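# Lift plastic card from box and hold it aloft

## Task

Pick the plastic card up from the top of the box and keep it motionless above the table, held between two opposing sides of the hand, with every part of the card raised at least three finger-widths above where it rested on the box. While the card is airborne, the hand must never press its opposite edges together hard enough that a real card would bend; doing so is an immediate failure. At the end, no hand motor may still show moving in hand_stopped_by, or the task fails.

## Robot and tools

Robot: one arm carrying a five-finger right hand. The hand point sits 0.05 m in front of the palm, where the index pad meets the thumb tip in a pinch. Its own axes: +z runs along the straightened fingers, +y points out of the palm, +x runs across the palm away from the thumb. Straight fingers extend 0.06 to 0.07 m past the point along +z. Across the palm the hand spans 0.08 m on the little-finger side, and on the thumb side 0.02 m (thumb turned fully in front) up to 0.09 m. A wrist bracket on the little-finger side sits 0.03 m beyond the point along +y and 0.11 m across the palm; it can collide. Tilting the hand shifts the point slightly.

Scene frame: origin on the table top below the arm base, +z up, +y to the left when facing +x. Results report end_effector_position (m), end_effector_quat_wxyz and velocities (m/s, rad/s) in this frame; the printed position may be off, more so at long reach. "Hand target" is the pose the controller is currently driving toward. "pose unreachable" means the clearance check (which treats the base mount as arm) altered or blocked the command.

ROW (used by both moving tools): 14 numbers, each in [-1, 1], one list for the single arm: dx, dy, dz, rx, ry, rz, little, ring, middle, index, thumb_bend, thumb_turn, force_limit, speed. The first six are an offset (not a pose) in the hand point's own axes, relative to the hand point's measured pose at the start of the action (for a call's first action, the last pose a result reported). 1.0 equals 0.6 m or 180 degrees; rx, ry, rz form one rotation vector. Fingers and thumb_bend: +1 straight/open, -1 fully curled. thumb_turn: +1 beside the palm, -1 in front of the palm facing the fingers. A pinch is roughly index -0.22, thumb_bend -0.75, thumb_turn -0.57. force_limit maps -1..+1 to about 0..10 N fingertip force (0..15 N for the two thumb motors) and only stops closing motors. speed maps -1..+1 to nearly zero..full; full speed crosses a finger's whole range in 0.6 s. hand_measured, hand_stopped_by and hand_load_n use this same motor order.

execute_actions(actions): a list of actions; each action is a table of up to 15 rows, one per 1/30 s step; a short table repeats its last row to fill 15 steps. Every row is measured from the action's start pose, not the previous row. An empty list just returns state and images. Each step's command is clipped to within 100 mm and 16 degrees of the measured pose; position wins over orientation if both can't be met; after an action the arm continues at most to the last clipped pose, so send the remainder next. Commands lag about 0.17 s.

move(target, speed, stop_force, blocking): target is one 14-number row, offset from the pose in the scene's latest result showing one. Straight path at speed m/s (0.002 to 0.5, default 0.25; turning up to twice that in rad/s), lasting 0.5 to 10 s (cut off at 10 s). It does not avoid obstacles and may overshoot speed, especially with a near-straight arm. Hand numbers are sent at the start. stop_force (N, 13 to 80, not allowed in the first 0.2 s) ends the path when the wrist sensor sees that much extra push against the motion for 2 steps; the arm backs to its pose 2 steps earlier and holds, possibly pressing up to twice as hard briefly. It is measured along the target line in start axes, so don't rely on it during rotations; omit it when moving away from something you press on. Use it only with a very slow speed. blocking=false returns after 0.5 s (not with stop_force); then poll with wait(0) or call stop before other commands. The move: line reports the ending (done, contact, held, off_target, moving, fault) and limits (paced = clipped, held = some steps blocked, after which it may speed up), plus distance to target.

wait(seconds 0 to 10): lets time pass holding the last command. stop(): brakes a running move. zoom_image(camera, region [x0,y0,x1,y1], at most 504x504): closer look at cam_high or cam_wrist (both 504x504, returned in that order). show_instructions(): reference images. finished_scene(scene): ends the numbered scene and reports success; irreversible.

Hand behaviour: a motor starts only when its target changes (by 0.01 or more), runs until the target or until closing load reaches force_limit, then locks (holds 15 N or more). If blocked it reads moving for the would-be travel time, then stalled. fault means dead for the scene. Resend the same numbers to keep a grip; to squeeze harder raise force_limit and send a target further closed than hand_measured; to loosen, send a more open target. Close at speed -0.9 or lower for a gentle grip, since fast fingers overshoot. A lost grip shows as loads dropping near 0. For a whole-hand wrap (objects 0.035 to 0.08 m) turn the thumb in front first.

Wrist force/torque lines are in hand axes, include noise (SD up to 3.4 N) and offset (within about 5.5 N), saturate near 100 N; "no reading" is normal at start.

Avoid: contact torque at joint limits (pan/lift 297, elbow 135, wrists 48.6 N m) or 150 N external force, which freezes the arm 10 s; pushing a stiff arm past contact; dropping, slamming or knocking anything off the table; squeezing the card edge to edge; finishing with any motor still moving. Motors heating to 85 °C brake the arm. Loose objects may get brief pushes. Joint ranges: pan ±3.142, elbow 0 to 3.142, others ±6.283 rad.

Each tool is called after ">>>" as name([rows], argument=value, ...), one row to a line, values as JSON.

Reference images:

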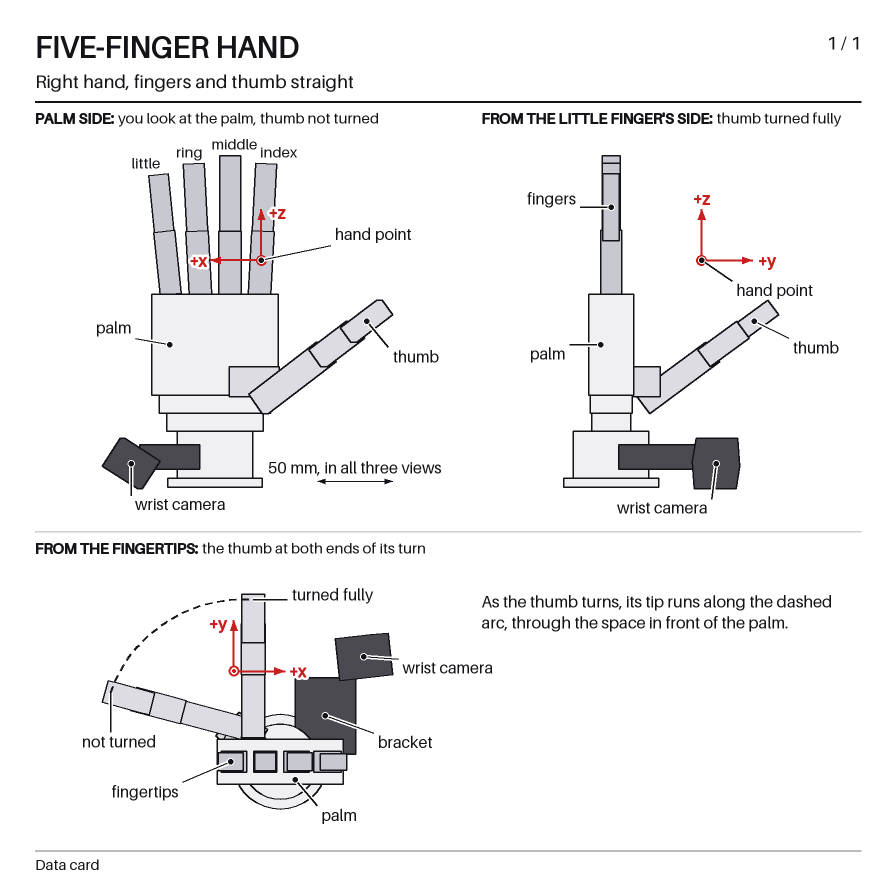

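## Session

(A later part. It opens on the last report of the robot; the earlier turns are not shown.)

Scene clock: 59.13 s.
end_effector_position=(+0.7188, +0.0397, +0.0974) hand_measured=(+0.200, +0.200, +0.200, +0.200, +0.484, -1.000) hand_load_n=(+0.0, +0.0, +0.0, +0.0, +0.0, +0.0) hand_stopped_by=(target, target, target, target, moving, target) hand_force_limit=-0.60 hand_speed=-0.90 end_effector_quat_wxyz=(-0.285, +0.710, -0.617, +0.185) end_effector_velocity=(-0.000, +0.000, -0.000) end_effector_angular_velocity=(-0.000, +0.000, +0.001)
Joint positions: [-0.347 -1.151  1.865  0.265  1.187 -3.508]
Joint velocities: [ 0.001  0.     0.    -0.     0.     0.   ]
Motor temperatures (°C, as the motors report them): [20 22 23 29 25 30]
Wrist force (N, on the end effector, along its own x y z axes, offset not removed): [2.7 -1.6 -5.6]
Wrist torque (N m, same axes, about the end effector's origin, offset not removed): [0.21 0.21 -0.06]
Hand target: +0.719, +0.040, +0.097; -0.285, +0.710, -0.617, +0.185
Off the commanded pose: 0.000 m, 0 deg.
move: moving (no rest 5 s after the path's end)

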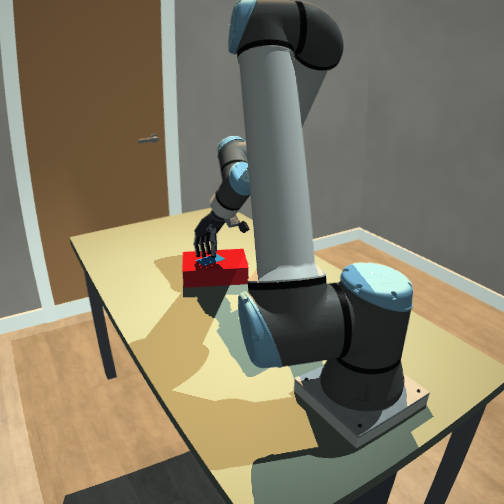

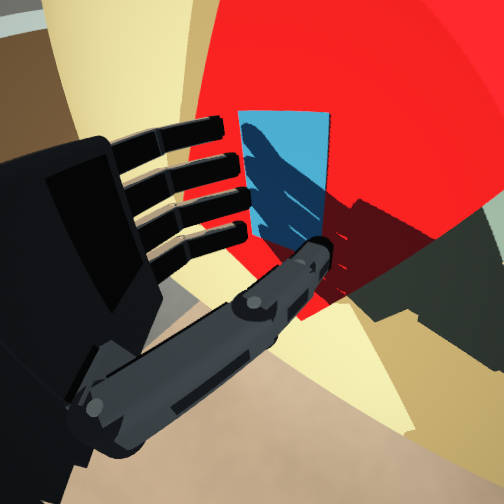

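>>> move(target=[0.06,0,-0.02,0.12,0,0,0.2,0.2,0.2,0.2,1,-1,-0.8,1], speed=0.05)

>>> move(target=[0,0.085,0.053,0,0,0,0.2,0.2,0.2,0.2,1,-1,-0.8,1], speed=0.012, stop_force=13)

Scene clock: 64.03 s.
end_effector_position=(+0.7175, +0.0022, +0.1035) hand_measured=(+0.200, +0.200, +0.200, +0.200, +1.000, -1.000) hand_load_n=(+0.0, +0.0, +0.0, +0.0, +0.0, +0.0) hand_stopped_by=(target, target, target, target, target, target) hand_force_limit=-0.80 hand_speed=1.00 end_effector_quat_wxyz=(-0.413, +0.644, -0.571, +0.297) end_effector_velocity=(+0.000, -0.000, +0.001) end_effector_angular_velocity=(+0.001, -0.013, +0.000)
Joint positions: [-0.486 -1.258  2.094 -0.207  0.967 -3.43 ]
Joint velocities: [-0.003 -0.004  0.006 -0.016 -0.007  0.005]
Motor temperatures (°C, as the motors report them): [20 22 23 29 25 30]
Wrist force (N, on the end effector, along its own x y z axes, offset not removed): [1.1 -2.8 -2.5]
Wrist torque (N m, same axes, about the end effector's origin, offset not removed): [-0.15 0.34 -0.18]
Hand target: +0.718, +0.002, +0.104; -0.413, +0.644, -0.571, +0.297
Off the commanded pose: 0.000 m, 0 deg.
move: done

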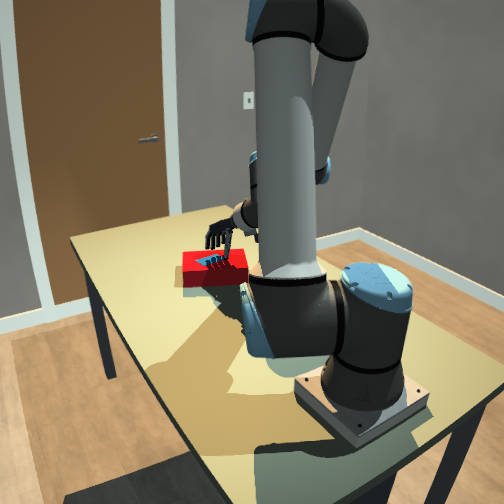

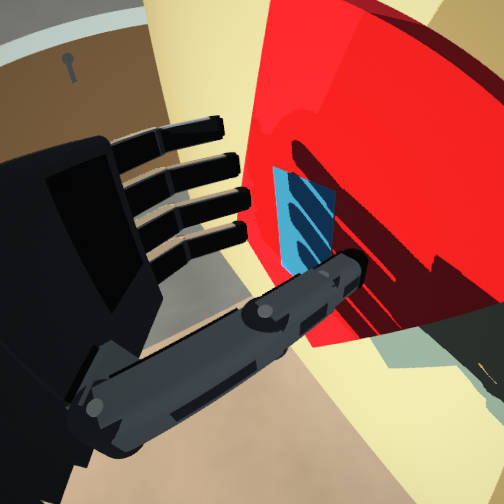

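Scene clock: 65.67 s.
end_effector_position=(+0.7180, +0.0039, +0.0883) hand_measured=(+0.200, +0.200, +0.200, +0.200, +1.000, -1.000) hand_load_n=(+0.0, +0.0, +0.0, +0.0, +0.0, -1.5) hand_stopped_by=(target, target, target, target, target, target) hand_force_limit=-0.80 hand_speed=1.00 end_effector_quat_wxyz=(-0.413, +0.644, -0.571, +0.297) end_effector_velocity=(-0.001, -0.001, +0.002) end_effector_angular_velocity=(+0.001, +0.002, -0.002)
Joint positions: [-0.483 -1.237  2.102 -0.237  0.969 -3.428]
Joint velocities: [-0.002 -0.004 -0.     0.007  0.    -0.   ]
Motor temperatures (°C, as the motors report them): [20 22 23 29 25 30]
Wrist force (N, on the end effector, along its own x y z axes, offset not removed): [0.1 -19.5 -15.7]
Wrist torque (N m, same axes, about the end effector's origin, offset not removed): [-1.05 0.60 -0.44]
Hand target: +0.718, +0.004, +0.089; -0.413, +0.644, -0.571, +0.297
Off the commanded pose: 0.045 m, 0 deg.
move: contact

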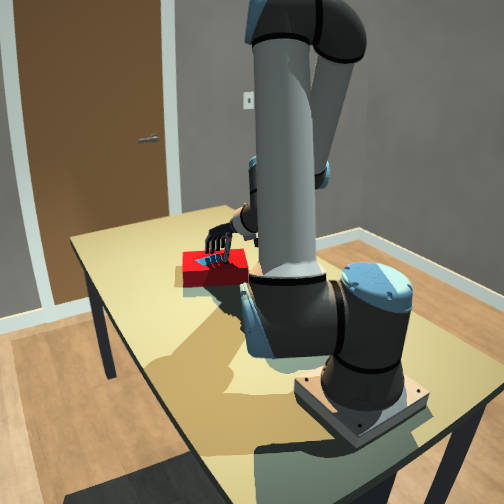

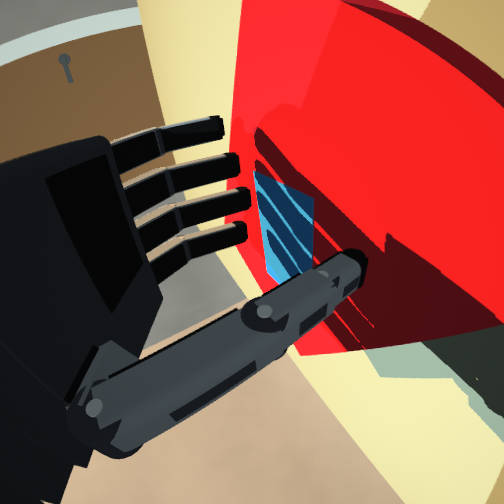

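>>> move(target=[0,-0.004,-0.002,0,0,0,-0.3,-0.3,-0.3,-0.3,1,-1,-0.85,-0.6])

Scene clock: 67.10 s.
end_effector_position=(+0.7181, +0.0036, +0.0910) hand_measured=(-0.300, -0.300, -0.300, -0.300, +1.000, -1.000) hand_load_n=(+0.0, +0.0, +0.0, +0.0, +0.0, +0.0) hand_stopped_by=(target, target, target, target, target, target) hand_force_limit=-0.85 hand_speed=-0.60 end_effector_quat_wxyz=(-0.413, +0.644, -0.571, +0.297) end_effector_velocity=(+0.000, +0.000, +0.000) end_effector_angular_velocity=(-0.001, -0.001, +0.000)
Joint positions: [-0.483 -1.24   2.1   -0.232  0.969 -3.428]
Joint velocities: [ 0.    -0.001  0.    -0.     0.    -0.   ]
Motor temperatures (°C, as the motors report them): [20 22 23 29 25 30]
Wrist force (N, on the end effector, along its own x y z axes, offset not removed): [2.7 -3.0 -5.0]
Wrist torque (N m, same axes, about the end effector's origin, offset not removed): [0.04 0.21 -0.15]
Hand target: +0.718, +0.004, +0.091; -0.413, +0.644, -0.571, +0.297
Off the commanded pose: 0.000 m, 0 deg.
move: done

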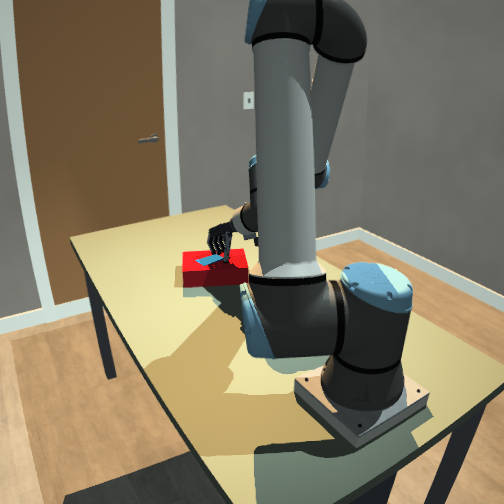

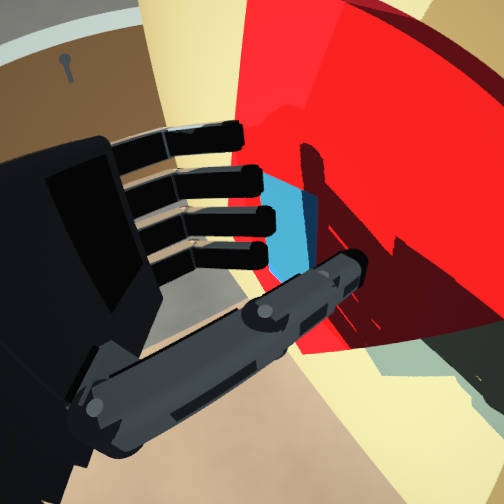

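>>> move(target=[0,-0.015,-0.015,-0.06,0,0,0.2,0.2,0.2,0.2,1,-1,-0.8,1], speed=0.05)

>>> move(target=[0,0.06,0.057,0,0,0,0.2,0.2,0.2,0.2,1,-1,-0.8,1], speed=0.012, stop_force=13)

Scene clock: 70.13 s.
end_effector_position=(+0.7149, +0.0020, +0.1031) hand_measured=(+0.200, +0.200, +0.200, +0.200, +1.000, -1.000) hand_load_n=(+0.0, +0.0, +0.0, +0.0, +0.0, +0.0) hand_stopped_by=(target, target, target, target, target, target) hand_force_limit=-0.80 hand_speed=1.00 end_effector_quat_wxyz=(-0.350, +0.680, -0.597, +0.242) end_effector_velocity=(-0.000, -0.001, +0.000) end_effector_angular_velocity=(-0.002, +0.011, -0.000)
Joint positions: [-0.45  -1.215  1.982  0.057  1.055 -3.514]
Joint velocities: [ 0.001  0.003 -0.007  0.015  0.005 -0.004]
Motor temperatures (°C, as the motors report them): [20 22 23 29 25 30]
Wrist force (N, on the end effector, along its own x y z axes, offset not removed): [-0.5 -0.8 -2.2]
Wrist torque (N m, same axes, about the end effector's origin, offset not removed): [0.19 0.60 -0.35]
Hand target: +0.715, +0.002, +0.103; -0.350, +0.680, -0.597, +0.242
Off the commanded pose: 0.000 m, 0 deg.
move: done

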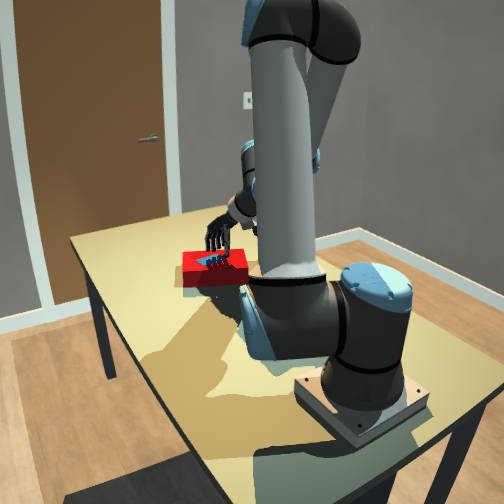

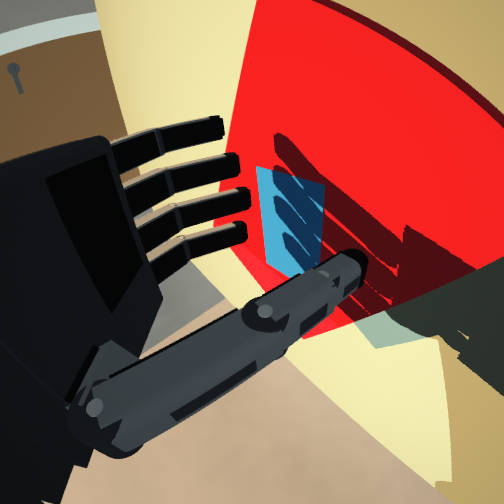

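Scene clock: 71.67 s.
end_effector_position=(+0.7156, +0.0035, +0.0892) hand_measured=(+0.200, +0.200, +0.200, +0.200, +1.000, -1.000) hand_load_n=(+0.0, +0.0, -3.0, +0.0, +0.0, +0.0) hand_stopped_by=(target, target, target, target, target, target) hand_force_limit=-0.80 hand_speed=1.00 end_effector_quat_wxyz=(-0.350, +0.680, -0.597, +0.242) end_effector_velocity=(-0.001, +0.000, +0.003) end_effector_angular_velocity=(+0.001, +0.002, -0.001)
Joint positions: [-0.447 -1.197  1.988  0.031  1.056 -3.511]
Joint velocities: [-0.    -0.004 -0.001  0.007  0.001  0.   ]
Motor temperatures (°C, as the motors report them): [20 22 23 29 25 30]
Wrist force (N, on the end effector, along its own x y z axes, offset not removed): [2.7 -23.7 -21.5]
Wrist torque (N m, same axes, about the end effector's origin, offset not removed): [0.85 0.63 -0.65]
Hand target: +0.716, +0.003, +0.090; -0.350, +0.680, -0.597, +0.242
Off the commanded pose: 0.036 m, 0 deg.
move: contact

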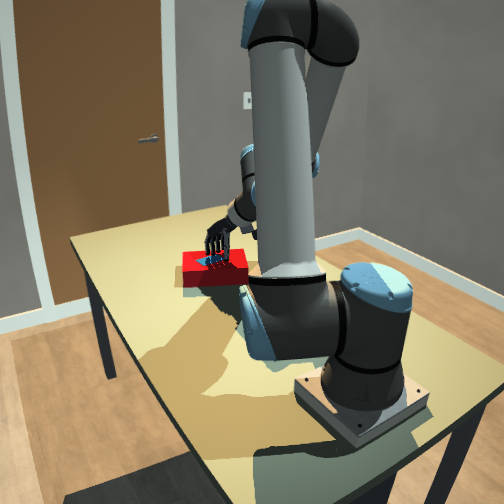

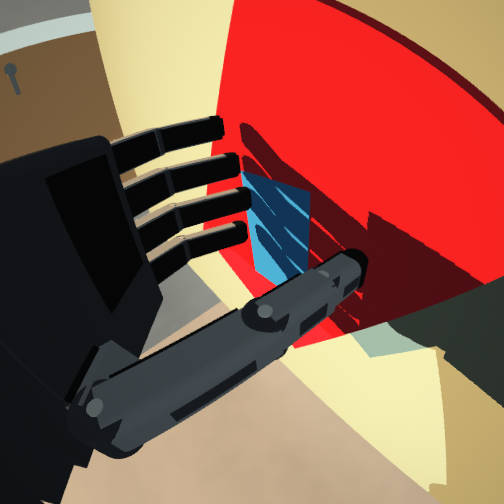

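Fingers touch at the card's edge. I'll ease off slightly and close the thumb gently.

>>> move(target=[0,-0.001,-0.001,0,0,0,0.2,0.2,0.2,0.2,-0.3,-1,-0.6,-0.5], speed=0.01)

Scene clock: 74.87 s.
end_effector_position=(+0.7155, +0.0034, +0.0900) hand_measured=(+0.200, +0.200, +0.200, +0.200, -0.300, -1.000) hand_load_n=(+0.0, +0.0, -0.5, +0.0, +0.0, +0.0) hand_stopped_by=(target, target, target, target, target, target) hand_force_limit=-0.60 hand_speed=-0.50 end_effector_quat_wxyz=(-0.350, +0.680, -0.597, +0.242) end_effector_velocity=(+0.000, -0.000, +0.000) end_effector_angular_velocity=(-0.000, -0.001, -0.000)
Joint positions: [-0.447 -1.199  1.988  0.033  1.056 -3.511]
Joint velocities: [-0.    -0.001  0.    -0.     0.     0.   ]
Motor temperatures (°C, as the motors report them): [20 22 23 29 25 30]
Wrist force (N, on the end effector, along its own x y z axes, offset not removed): [1.4 -5.7 -10.5]
Wrist torque (N m, same axes, about the end effector's origin, offset not removed): [0.54 0.65 -0.37]
Hand target: +0.716, +0.003, +0.090; -0.350, +0.680, -0.597, +0.242
Off the commanded pose: 0.000 m, 0 deg.
move: done

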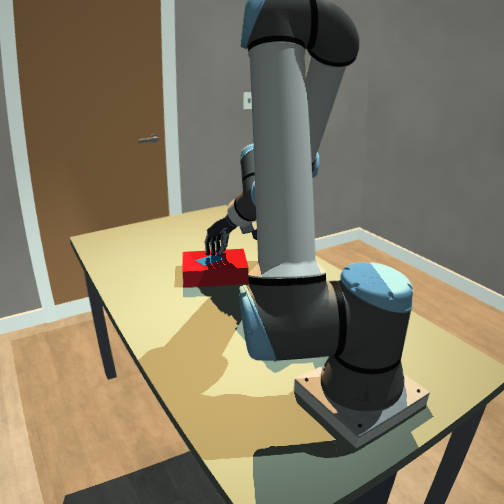

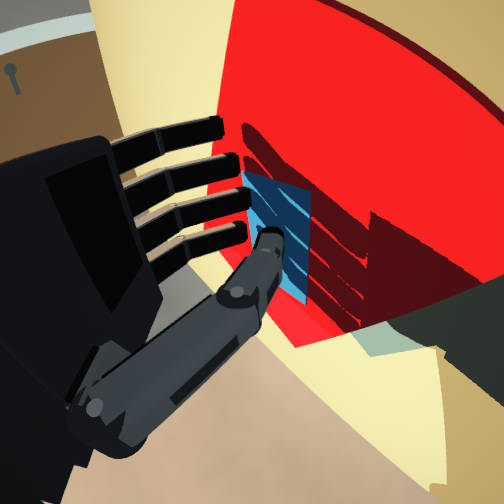

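>>> move(target=[0,0,0,0,0,0,0.2,0.2,0.2,0.2,1,-1,-0.6,1])

>>> move(target=[0,0.059,-0.07,0,0,0,0.2,0.2,0.2,0.2,1,-1,-0.6,1], speed=0.02)

Scene clock: 77.13 s.
end_effector_position=(+0.7155, +0.0034, +0.0900) hand_measured=(+0.200, +0.200, +0.200, +0.200, +1.000, -1.000) hand_load_n=(+0.0, +0.0, -0.5, +0.0, +0.0, +0.0) hand_stopped_by=(target, target, target, target, target, target) hand_force_limit=-0.60 hand_speed=1.00 end_effector_quat_wxyz=(-0.350, +0.680, -0.597, +0.242) end_effector_velocity=(-0.001, -0.001, -0.001) end_effector_angular_velocity=(+0.001, +0.002, -0.001)
Joint positions: [-0.447 -1.199  1.988  0.033  1.056 -3.511]
Joint velocities: [-0.001  0.002  0.     0.     0.    -0.   ]
Motor temperatures (°C, as the motors report them): [20 22 23 29 25 30]
Wrist force (N, on the end effector, along its own x y z axes, offset not removed): [2.8 -7.7 -9.4]
Wrist torque (N m, same axes, about the end effector's origin, offset not removed): [0.20 0.41 -0.28]
Hand target: +0.716, +0.003, +0.090; -0.350, +0.680, -0.597, +0.242
Off the commanded pose: 0.000 m, 0 deg.
move: done

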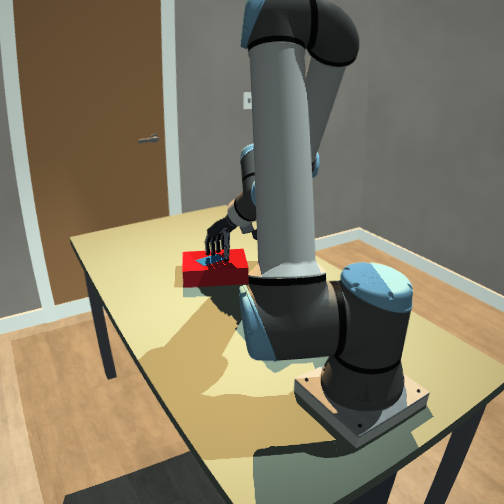

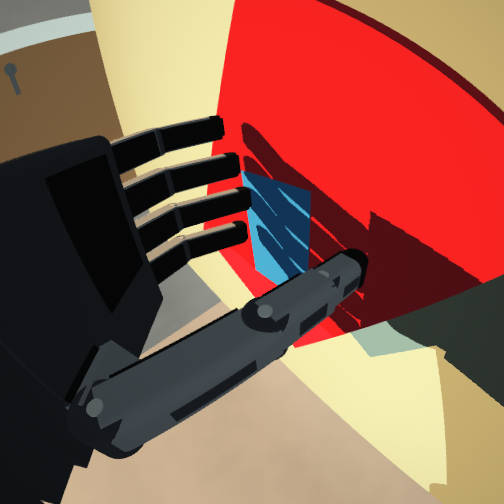

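Scene clock: 80.17 s.
end_effector_position=(+0.6615, -0.0061, +0.0897) hand_measured=(+0.200, +0.200, +0.200, +0.200, +1.000, -1.000) hand_load_n=(+0.0, +0.0, +1.5, +0.0, +0.0, +0.0) hand_stopped_by=(target, target, target, target, target, target) hand_force_limit=-0.60 hand_speed=1.00 end_effector_quat_wxyz=(-0.350, +0.680, -0.597, +0.242) end_effector_velocity=(-0.001, +0.000, -0.001) end_effector_angular_velocity=(+0.001, +0.001, +0.001)
Joint positions: [-0.513 -1.261  2.09   0.022  1.013 -3.568]
Joint velocities: [-0.001  0.     0.002 -0.    -0.002 -0.002]
Motor temperatures (°C, as the motors report them): [20 22 23 29 25 30]
Wrist force (N, on the end effector, along its own x y z axes, offset not removed): [-1.1 -8.5 -6.6]
Wrist torque (N m, same axes, about the end effector's origin, offset not removed): [0.49 0.64 -0.48]
Hand target: +0.661, -0.006, +0.090; -0.350, +0.680, -0.597, +0.242
Off the commanded pose: 0.000 m, 0 deg.
move: done

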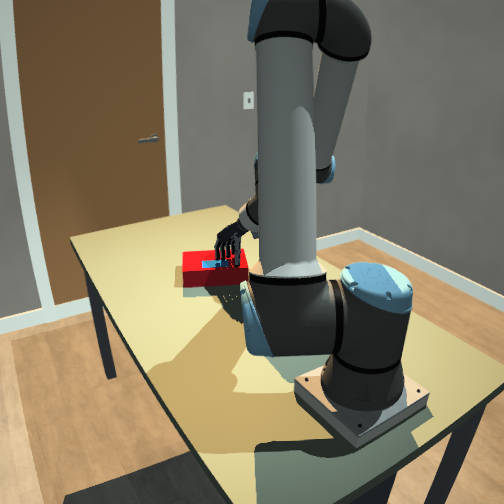

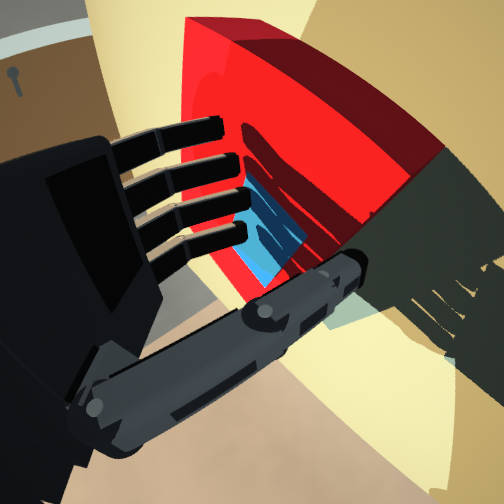

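>>> move(target=[0,0.035,-0.042,0,0,0,0.2,0.2,0.2,0.2,1,-1,-0.6,1], speed=0.02)

Scene clock: 82.80 s.
end_effector_position=(+0.6294, -0.0117, +0.0896) hand_measured=(+0.200, +0.200, +0.200, +0.200, +1.000, -1.000) hand_load_n=(+0.0, +0.0, +1.0, +0.0, +0.0, +0.0) hand_stopped_by=(target, target, target, target, target, target) hand_force_limit=-0.60 hand_speed=1.00 end_effector_quat_wxyz=(-0.350, +0.680, -0.597, +0.242) end_effector_velocity=(-0.002, +0.001, -0.000) end_effector_angular_velocity=(+0.000, +0.000, +0.002)
Joint positions: [-0.558 -1.298  2.149  0.022  0.983 -3.609]
Joint velocities: [-0.002 -0.002  0.003  0.    -0.002 -0.003]
Motor temperatures (°C, as the motors report them): [20 22 23 29 25 30]
Wrist force (N, on the end effector, along its own x y z axes, offset not removed): [-0.1 -7.5 -7.1]
Wrist torque (N m, same axes, about the end effector's origin, offset not removed): [0.27 0.50 -0.34]
Hand target: +0.629, -0.012, +0.090; -0.350, +0.680, -0.597, +0.242
Off the commanded pose: 0.000 m, 0 deg.
move: done

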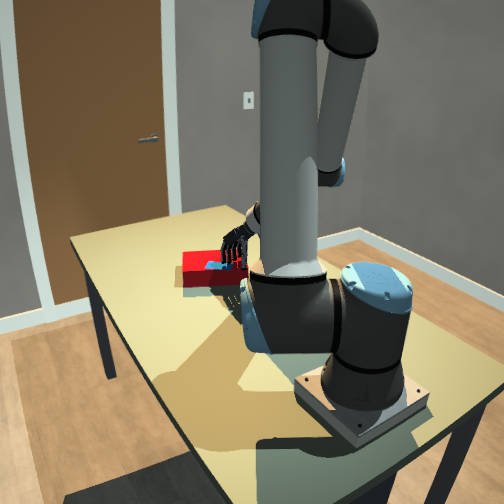

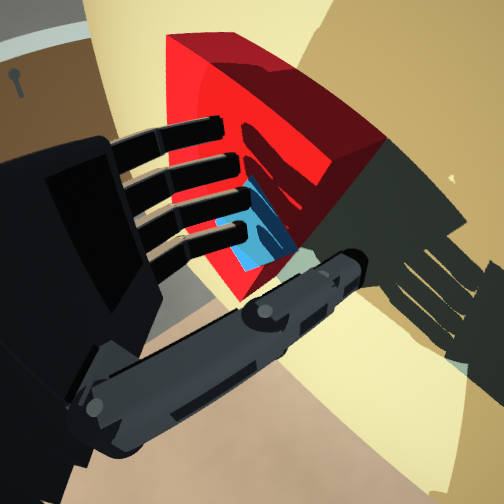

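>>> move(target=[-0.025,0.017,-0.018,0,0,0,0.2,0.2,0.2,0.2,1,-1,-0.6,1], speed=0.02)

Scene clock: 84.67 s.
end_effector_position=(+0.6123, +0.0004, +0.0900) hand_measured=(+0.200, +0.200, +0.200, +0.200, +1.000, -1.000) hand_load_n=(+0.0, +0.0, +0.0, +0.0, +0.0, +0.0) hand_stopped_by=(target, target, target, target, target, target) hand_force_limit=-0.60 hand_speed=1.00 end_effector_quat_wxyz=(-0.350, +0.680, -0.597, +0.242) end_effector_velocity=(-0.002, +0.001, -0.000) end_effector_angular_velocity=(+0.000, -0.000, +0.000)
Joint positions: [-0.555 -1.325  2.186  0.011  0.985 -3.606]
Joint velocities: [ 0.    -0.003  0.004 -0.002  0.     0.   ]
Motor temperatures (°C, as the motors report them): [20 22 23 29 25 30]
Wrist force (N, on the end effector, along its own x y z axes, offset not removed): [2.0 -3.5 -5.0]
Wrist torque (N m, same axes, about the end effector's origin, offset not removed): [-0.04 0.30 -0.18]
Hand target: +0.612, +0.000, +0.090; -0.350, +0.680, -0.597, +0.242
Off the commanded pose: 0.000 m, 0 deg.
move: done

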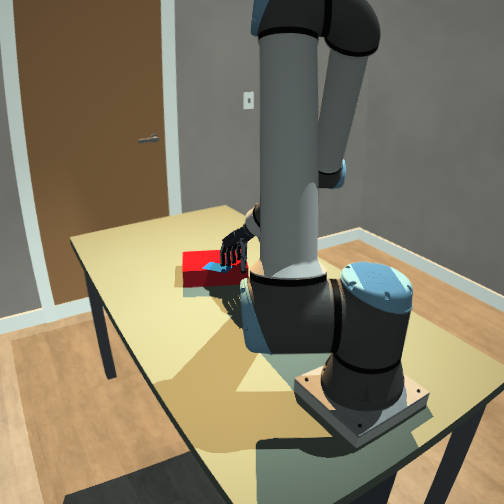

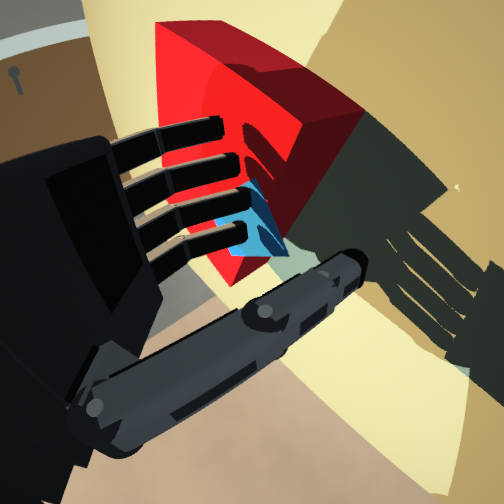

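>>> move(target=[-0.03,0.02,-0.022,0,0,0,0.2,0.2,0.2,0.2,1,-1,-0.6,1], speed=0.02)

Scene clock: 87.00 s.
end_effector_position=(+0.5918, +0.0149, +0.0909) hand_measured=(+0.200, +0.200, +0.200, +0.200, +1.000, -1.000) hand_load_n=(+0.0, +0.0, +0.0, +0.0, +0.0, +0.0) hand_stopped_by=(target, target, target, target, target, target) hand_force_limit=-0.60 hand_speed=1.00 end_effector_quat_wxyz=(-0.350, +0.680, -0.597, +0.242) end_effector_velocity=(-0.001, +0.000, +0.000) end_effector_angular_velocity=(-0.000, -0.000, -0.001)
Joint positions: [-0.551 -1.359  2.23  -0.001  0.988 -3.603]
Joint velocities: [-0.    -0.003  0.003 -0.     0.     0.   ]
Motor temperatures (°C, as the motors report them): [20 22 23 29 25 30]
Wrist force (N, on the end effector, along its own x y z axes, offset not removed): [-1.5 -1.7 -3.3]
Wrist torque (N m, same axes, about the end effector's origin, offset not removed): [0.05 0.76 -0.39]
Hand target: +0.592, +0.015, +0.091; -0.350, +0.680, -0.597, +0.242
Off the commanded pose: 0.000 m, 0 deg.
move: done

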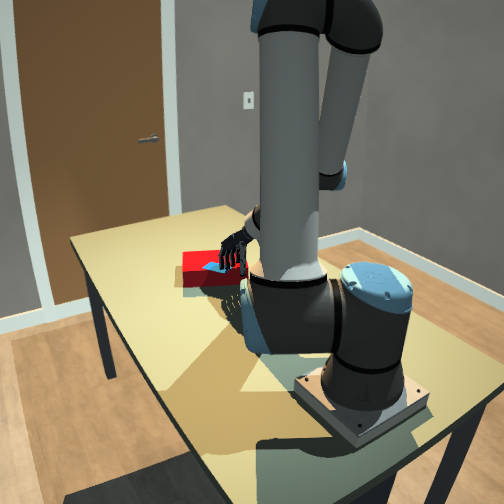

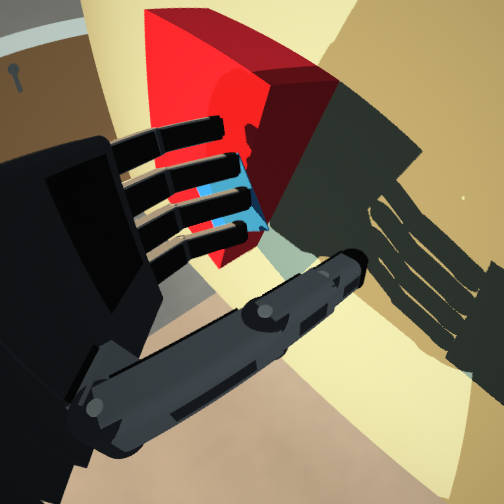

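>>> move(target=[0,-0.2,0.02,-0.2,0,0,1,1,1,1,1,1,-0.6,1])

Scene clock: 89.33 s.
end_effector_position=(+0.6778, +0.0227, +0.1748) hand_measured=(+1.000, +1.000, +1.000, +1.000, +1.000, +1.000) hand_load_n=(+0.0, +0.0, +0.0, +0.0, +0.0, +0.0) hand_stopped_by=(target, target, target, target, target, target) hand_force_limit=-0.60 hand_speed=1.00 end_effector_quat_wxyz=(-0.123, +0.755, -0.642, +0.047) end_effector_velocity=(+0.001, -0.000, +0.000) end_effector_angular_velocity=(-0.001, +0.013, +0.000)
Joint positions: [-0.309 -1.084  1.627  0.845  1.379 -3.592]
Joint velocities: [ 0.002  0.008 -0.011  0.015  0.005  0.001]
Motor temperatures (°C, as the motors report them): [20 22 23 29 25 30]
Wrist force (N, on the end effector, along its own x y z axes, offset not removed): [-0.4 -1.0 -4.5]
Wrist torque (N m, same axes, about the end effector's origin, offset not removed): [0.27 0.62 -0.28]
Hand target: +0.678, +0.023, +0.175; -0.123, +0.755, -0.642, +0.046
Off the commanded pose: 0.000 m, 0 deg.
move: done

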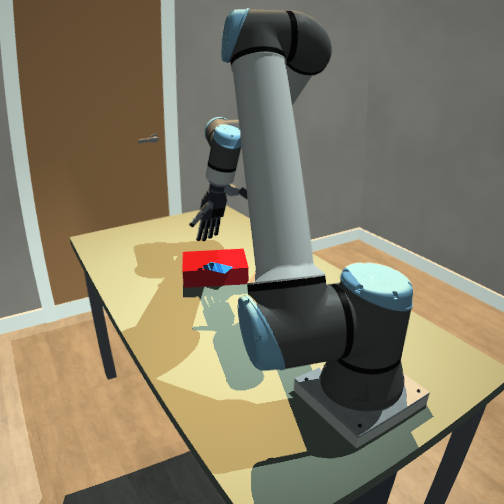

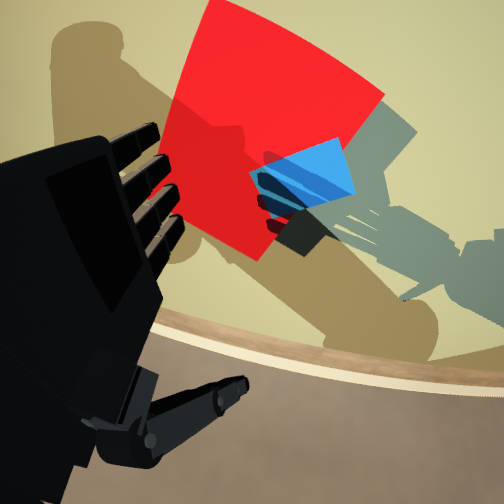

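>>> move(target=[0,0,0,-0.06,0,0,-1,-1,-1,0.1,-0.2,-0.57,-0.6,1])

>>> move(target=[0.14,0.2,0,0,0,0.94,-1,-1,-1,0.1,-0.2,-0.57,-0.6,1])

Scene clock: 92.03 s.
end_effector_position=(+0.6777, +0.0227, +0.1747) hand_measured=(-1.000, -1.000, -1.000, +0.100, -0.200, -0.570) hand_load_n=(+0.0, +0.0, +0.0, +0.0, +0.0, +0.0) hand_stopped_by=(target, target, target, target, target, target) hand_force_limit=-0.60 hand_speed=1.00 end_effector_quat_wxyz=(-0.052, +0.763, -0.644, -0.014) end_effector_velocity=(-0.000, +0.000, +0.000) end_effector_angular_velocity=(-0.001, +0.006, +0.001)
Joint positions: [-0.275 -0.989  1.519  1.024  1.464 -3.584]
Joint velocities: [ 0.001  0.003 -0.003  0.005  0.003  0.001]
Motor temperatures (°C, as the motors report them): [20 22 23 29 25 30]
Wrist force (N, on the end effector, along its own x y z axes, offset not removed): [1.9 -2.8 -3.6]
Wrist torque (N m, same axes, about the end effector's origin, offset not removed): [0.03 0.19 -0.22]
Hand target: +0.678, +0.023, +0.175; -0.052, +0.763, -0.644, -0.014
Off the commanded pose: 0.000 m, 0 deg.
move: done

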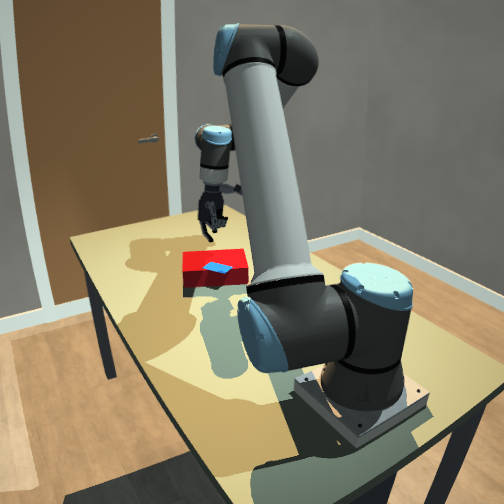

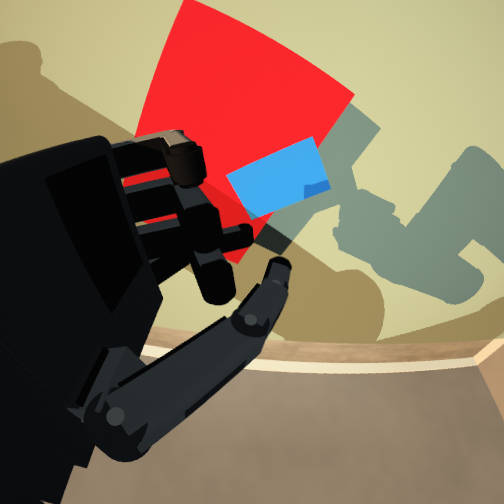

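Scene clock: 98.43 s.
end_effector_position=(+0.5739, -0.0802, +0.1601) hand_measured=(-1.000, -1.000, -1.000, +0.100, -0.200, -0.570) hand_load_n=(+0.0, +0.0, +0.0, +0.0, +0.0, +0.0) hand_stopped_by=(target, target, target, target, target, target) hand_force_limit=-0.60 hand_speed=1.00 end_effector_quat_wxyz=(-0.009, +0.569, +0.821, +0.053) end_effector_velocity=(-0.000, -0.001, +0.001) end_effector_angular_velocity=(-0.001, +0.000, -0.011)
Joint positions: [-0.55  -1.285  2.027  0.842  1.464 -0.908]
Joint velocities: [ 0.    -0.002  0.     0.     0.001  0.011]
Motor temperatures (°C, as the motors report them): [20 22 23 29 25 30]
Wrist force (N, on the end effector, along its own x y z axes, offset not removed): [2.8 -1.3 -4.9]
Wrist torque (N m, same axes, about the end effector's origin, offset not removed): [0.25 0.17 -0.05]
Hand target: +0.574, -0.080, +0.160; -0.009, +0.569, +0.821, +0.053
Off the commanded pose: 0.001 m, 0 deg.
move: done

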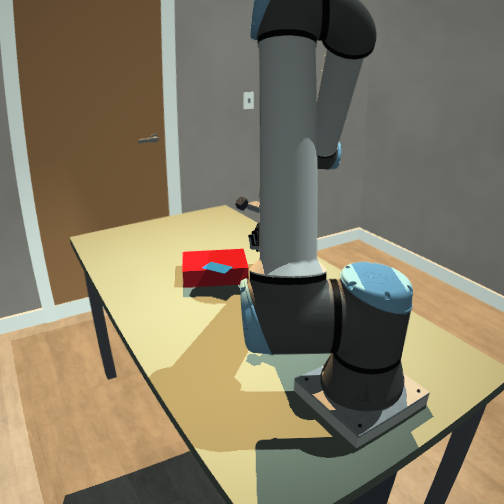

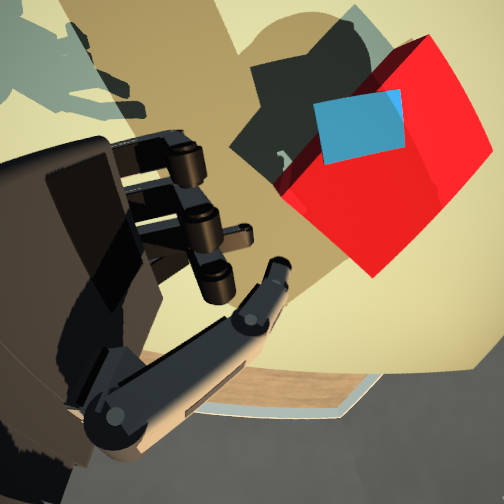

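>>> move(target=[0.13,0.03,0.1,0,0,0,-1,-1,-1,0.1,-0.2,-0.57,-0.6,1], speed=0.1)

Scene clock: 100.63 s.
end_effector_position=(+0.5659, +0.0047, +0.1079) hand_measured=(-1.000, -1.000, -1.000, +0.100, -0.200, -0.570) hand_load_n=(+0.0, +0.0, +0.0, +0.0, +0.0, +0.0) hand_stopped_by=(target, target, target, target, target, target) hand_force_limit=-0.60 hand_speed=1.00 end_effector_quat_wxyz=(-0.009, +0.569, +0.821, +0.053) end_effector_velocity=(-0.000, +0.001, -0.001) end_effector_angular_velocity=(-0.001, +0.001, -0.000)
Joint positions: [-0.395 -1.244  2.092  0.719  1.463 -0.752]
Joint velocities: [ 0.003  0.002  0.001 -0.002  0.001  0.003]
Motor temperatures (°C, as the motors report them): [20 22 23 29 25 30]
Wrist force (N, on the end effector, along its own x y z axes, offset not removed): [2.4 -0.6 -4.4]
Wrist torque (N m, same axes, about the end effector's origin, offset not removed): [0.35 0.11 -0.04]
Hand target: +0.566, +0.005, +0.108; -0.009, +0.569, +0.821, +0.053
Off the commanded pose: 0.000 m, 0 deg.
move: done

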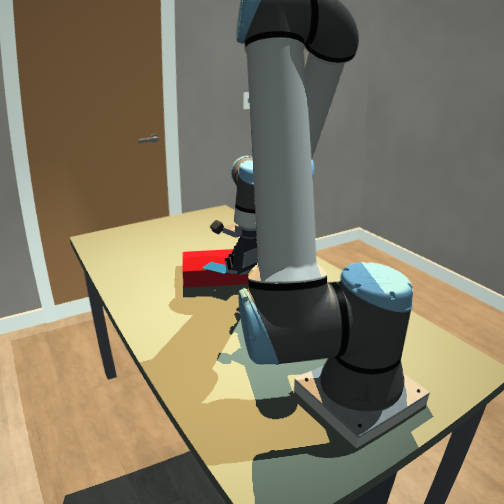

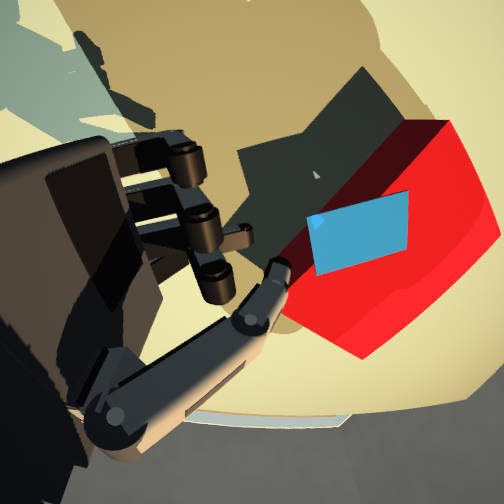

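>>> move(target=[0.015,0,0.063,0,0,0,-1,-1,-1,0.1,-0.2,-0.57,-0.6,1], speed=0.04)

Scene clock: 102.43 s.
end_effector_position=(+0.5645, +0.0168, +0.0712) hand_measured=(-1.000, -1.000, -1.000, +0.100, -0.200, -0.570) hand_load_n=(+0.0, +0.0, +0.0, +0.0, +0.0, +0.0) hand_stopped_by=(target, target, target, target, target, target) hand_force_limit=-0.60 hand_speed=1.00 end_effector_quat_wxyz=(-0.009, +0.569, +0.821, +0.053) end_effector_velocity=(-0.000, +0.001, -0.002) end_effector_angular_velocity=(+0.000, +0.001, +0.001)
Joint positions: [-0.372 -1.193  2.111  0.646  1.463 -0.729]
Joint velocities: [ 0.002  0.004  0.001 -0.004  0.     0.001]
Motor temperatures (°C, as the motors report them): [20 22 23 29 25 30]
Wrist force (N, on the end effector, along its own x y z axes, offset not removed): [0.5 -1.8 -3.9]
Wrist torque (N m, same axes, about the end effector's origin, offset not removed): [0.19 0.45 -0.25]
Hand target: +0.564, +0.017, +0.071; -0.009, +0.569, +0.821, +0.053
Off the commanded pose: 0.000 m, 0 deg.
move: done

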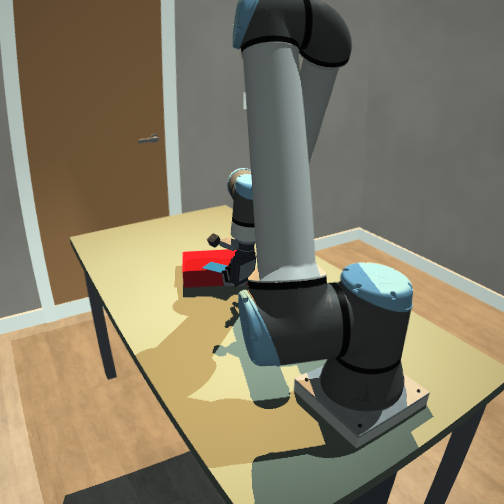

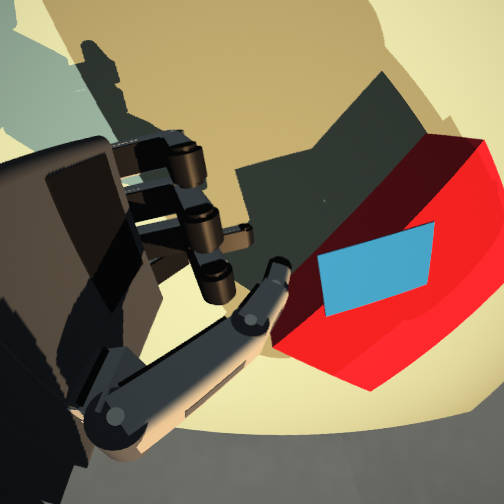

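>>> move(target=[-0.015,0.06,0,0,0,0,-1,-1,-1,0.1,-0.2,-0.57,-0.6,1], speed=0.02)

Scene clock: 105.27 s.
end_effector_position=(+0.6012, +0.0210, +0.0733) hand_measured=(-1.000, -1.000, -1.000, +0.100, -0.200, -0.570) hand_load_n=(+0.0, +0.0, +0.0, +0.0, +0.0, +0.0) hand_stopped_by=(target, target, target, target, target, target) hand_force_limit=-0.60 hand_speed=1.00 end_effector_quat_wxyz=(-0.009, +0.569, +0.821, +0.053) end_effector_velocity=(+0.002, -0.000, -0.000) end_effector_angular_velocity=(-0.000, +0.000, -0.001)
Joint positions: [-0.337 -1.151  2.035  0.677  1.463 -0.694]
Joint velocities: [ 0.     0.002 -0.003  0.001  0.     0.001]
Motor temperatures (°C, as the motors report them): [20 22 23 29 25 30]
Wrist force (N, on the end effector, along its own x y z axes, offset not removed): [0.2 -1.1 -0.9]
Wrist torque (N m, same axes, about the end effector's origin, offset not removed): [0.13 0.47 -0.27]
Hand target: +0.601, +0.021, +0.073; -0.009, +0.569, +0.821, +0.053
Off the commanded pose: 0.000 m, 0 deg.
move: done

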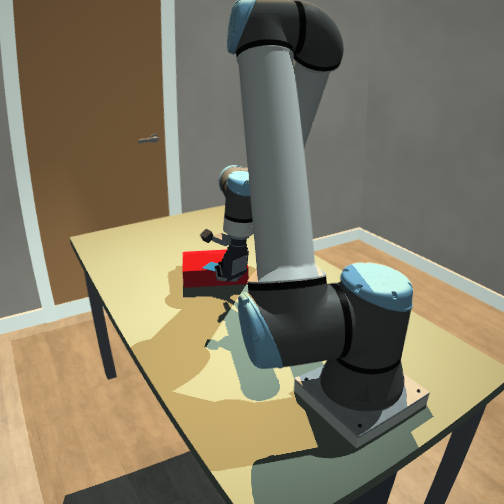

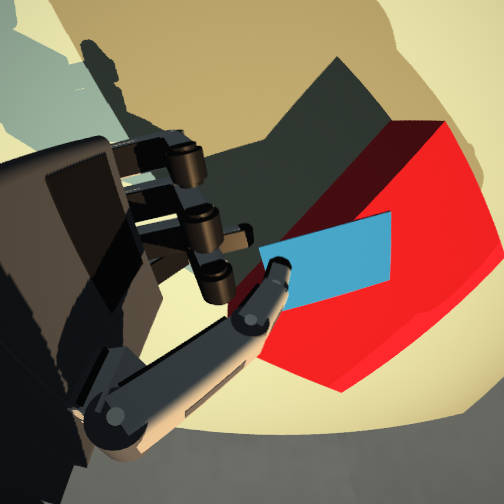

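>>> move(target=[-0.015,0.015,0,0,0,0,-1,-1,-1,0.1,-0.2,-0.57,-0.6,1], speed=0.02)

>>> move(target=[0,0,0,0,0,0,-1,-1,-1,-0.4,-0.85,-0.57,-0.2,-0.5])

Scene clock: 106.77 s.
end_effector_position=(+0.6126, +0.0158, +0.0733) hand_measured=(-1.000, -1.000, -1.000, +0.100, -0.200, -0.570) hand_load_n=(+0.0, +0.0, +0.0, +0.0, +0.0, +0.0) hand_stopped_by=(target, target, target, target, target, target) hand_force_limit=-0.60 hand_speed=1.00 end_effector_quat_wxyz=(-0.009, +0.569, +0.821, +0.053) end_effector_velocity=(+0.002, -0.000, -0.001) end_effector_angular_velocity=(+0.001, +0.001, +0.001)
Joint positions: [-0.339 -1.137  2.011  0.687  1.463 -0.696]
Joint velocities: [ 0.001  0.004 -0.004  0.002 -0.    -0.   ]
Motor temperatures (°C, as the motors report them): [20 22 23 29 25 30]
Wrist force (N, on the end effector, along its own x y z axes, offset not removed): [-1.3 -1.8 -3.1]
Wrist torque (N m, same axes, about the end effector's origin, offset not removed): [0.13 0.63 -0.44]
Hand target: +0.613, +0.016, +0.073; -0.009, +0.569, +0.821, +0.053
Off the commanded pose: 0.000 m, 0 deg.
move: done

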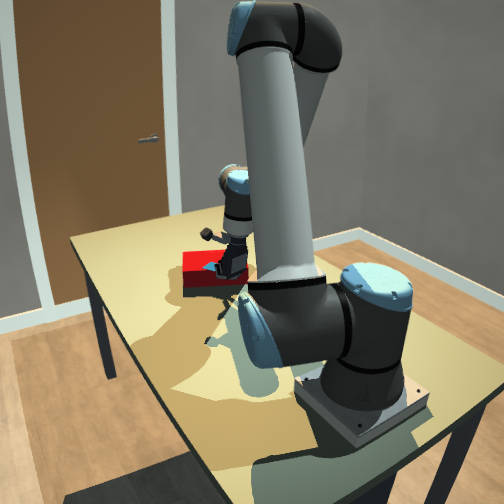

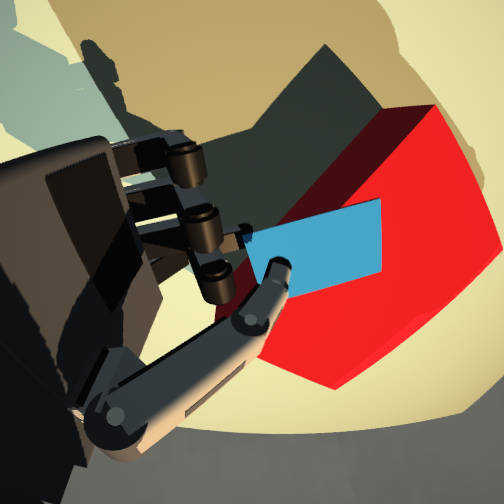

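Scene clock: 107.53 s.
end_effector_position=(+0.6126, +0.0158, +0.0733) hand_measured=(-1.000, -1.000, -1.000, -0.278, -0.450, -0.570) hand_load_n=(+0.0, +0.0, +0.0, +12.0, +6.5, +0.0) hand_stopped_by=(target, target, target, force, force, target) hand_force_limit=-0.20 hand_speed=-0.50 end_effector_quat_wxyz=(-0.009, +0.569, +0.821, +0.053) end_effector_velocity=(+0.000, -0.000, +0.000) end_effector_angular_velocity=(-0.000, -0.000, -0.000)
Joint positions: [-0.339 -1.137  2.011  0.687  1.463 -0.696]
Joint velocities: [-0. -0. -0. -0.  0. -0.]
Motor temperatures (°C, as the motors report them): [20 22 23 29 25 30]
Wrist force (N, on the end effector, along its own x y z axes, offset not removed): [2.2 -0.4 -4.7]
Wrist torque (N m, same axes, about the end effector's origin, offset not removed): [0.35 0.24 -0.10]
Hand target: +0.613, +0.016, +0.073; -0.009, +0.569, +0.821, +0.053
Off the commanded pose: 0.000 m, 0 deg.
move: done

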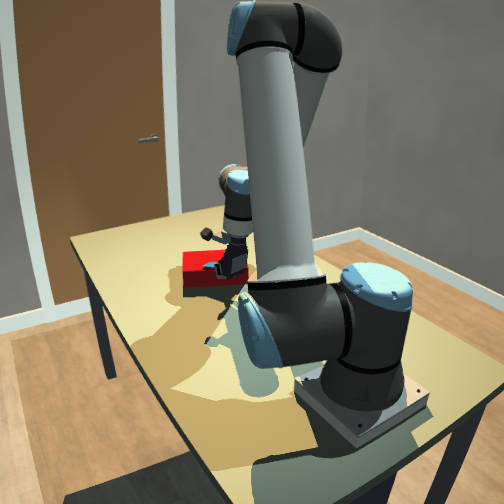

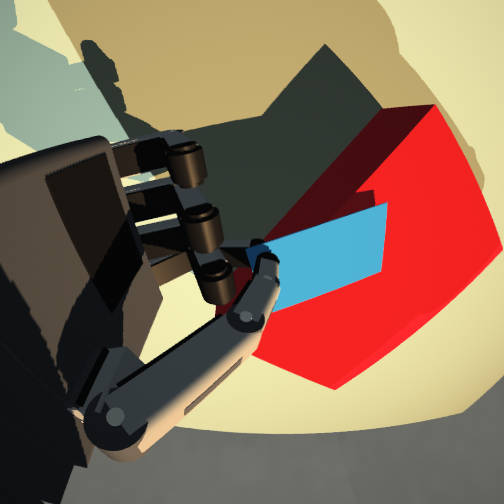

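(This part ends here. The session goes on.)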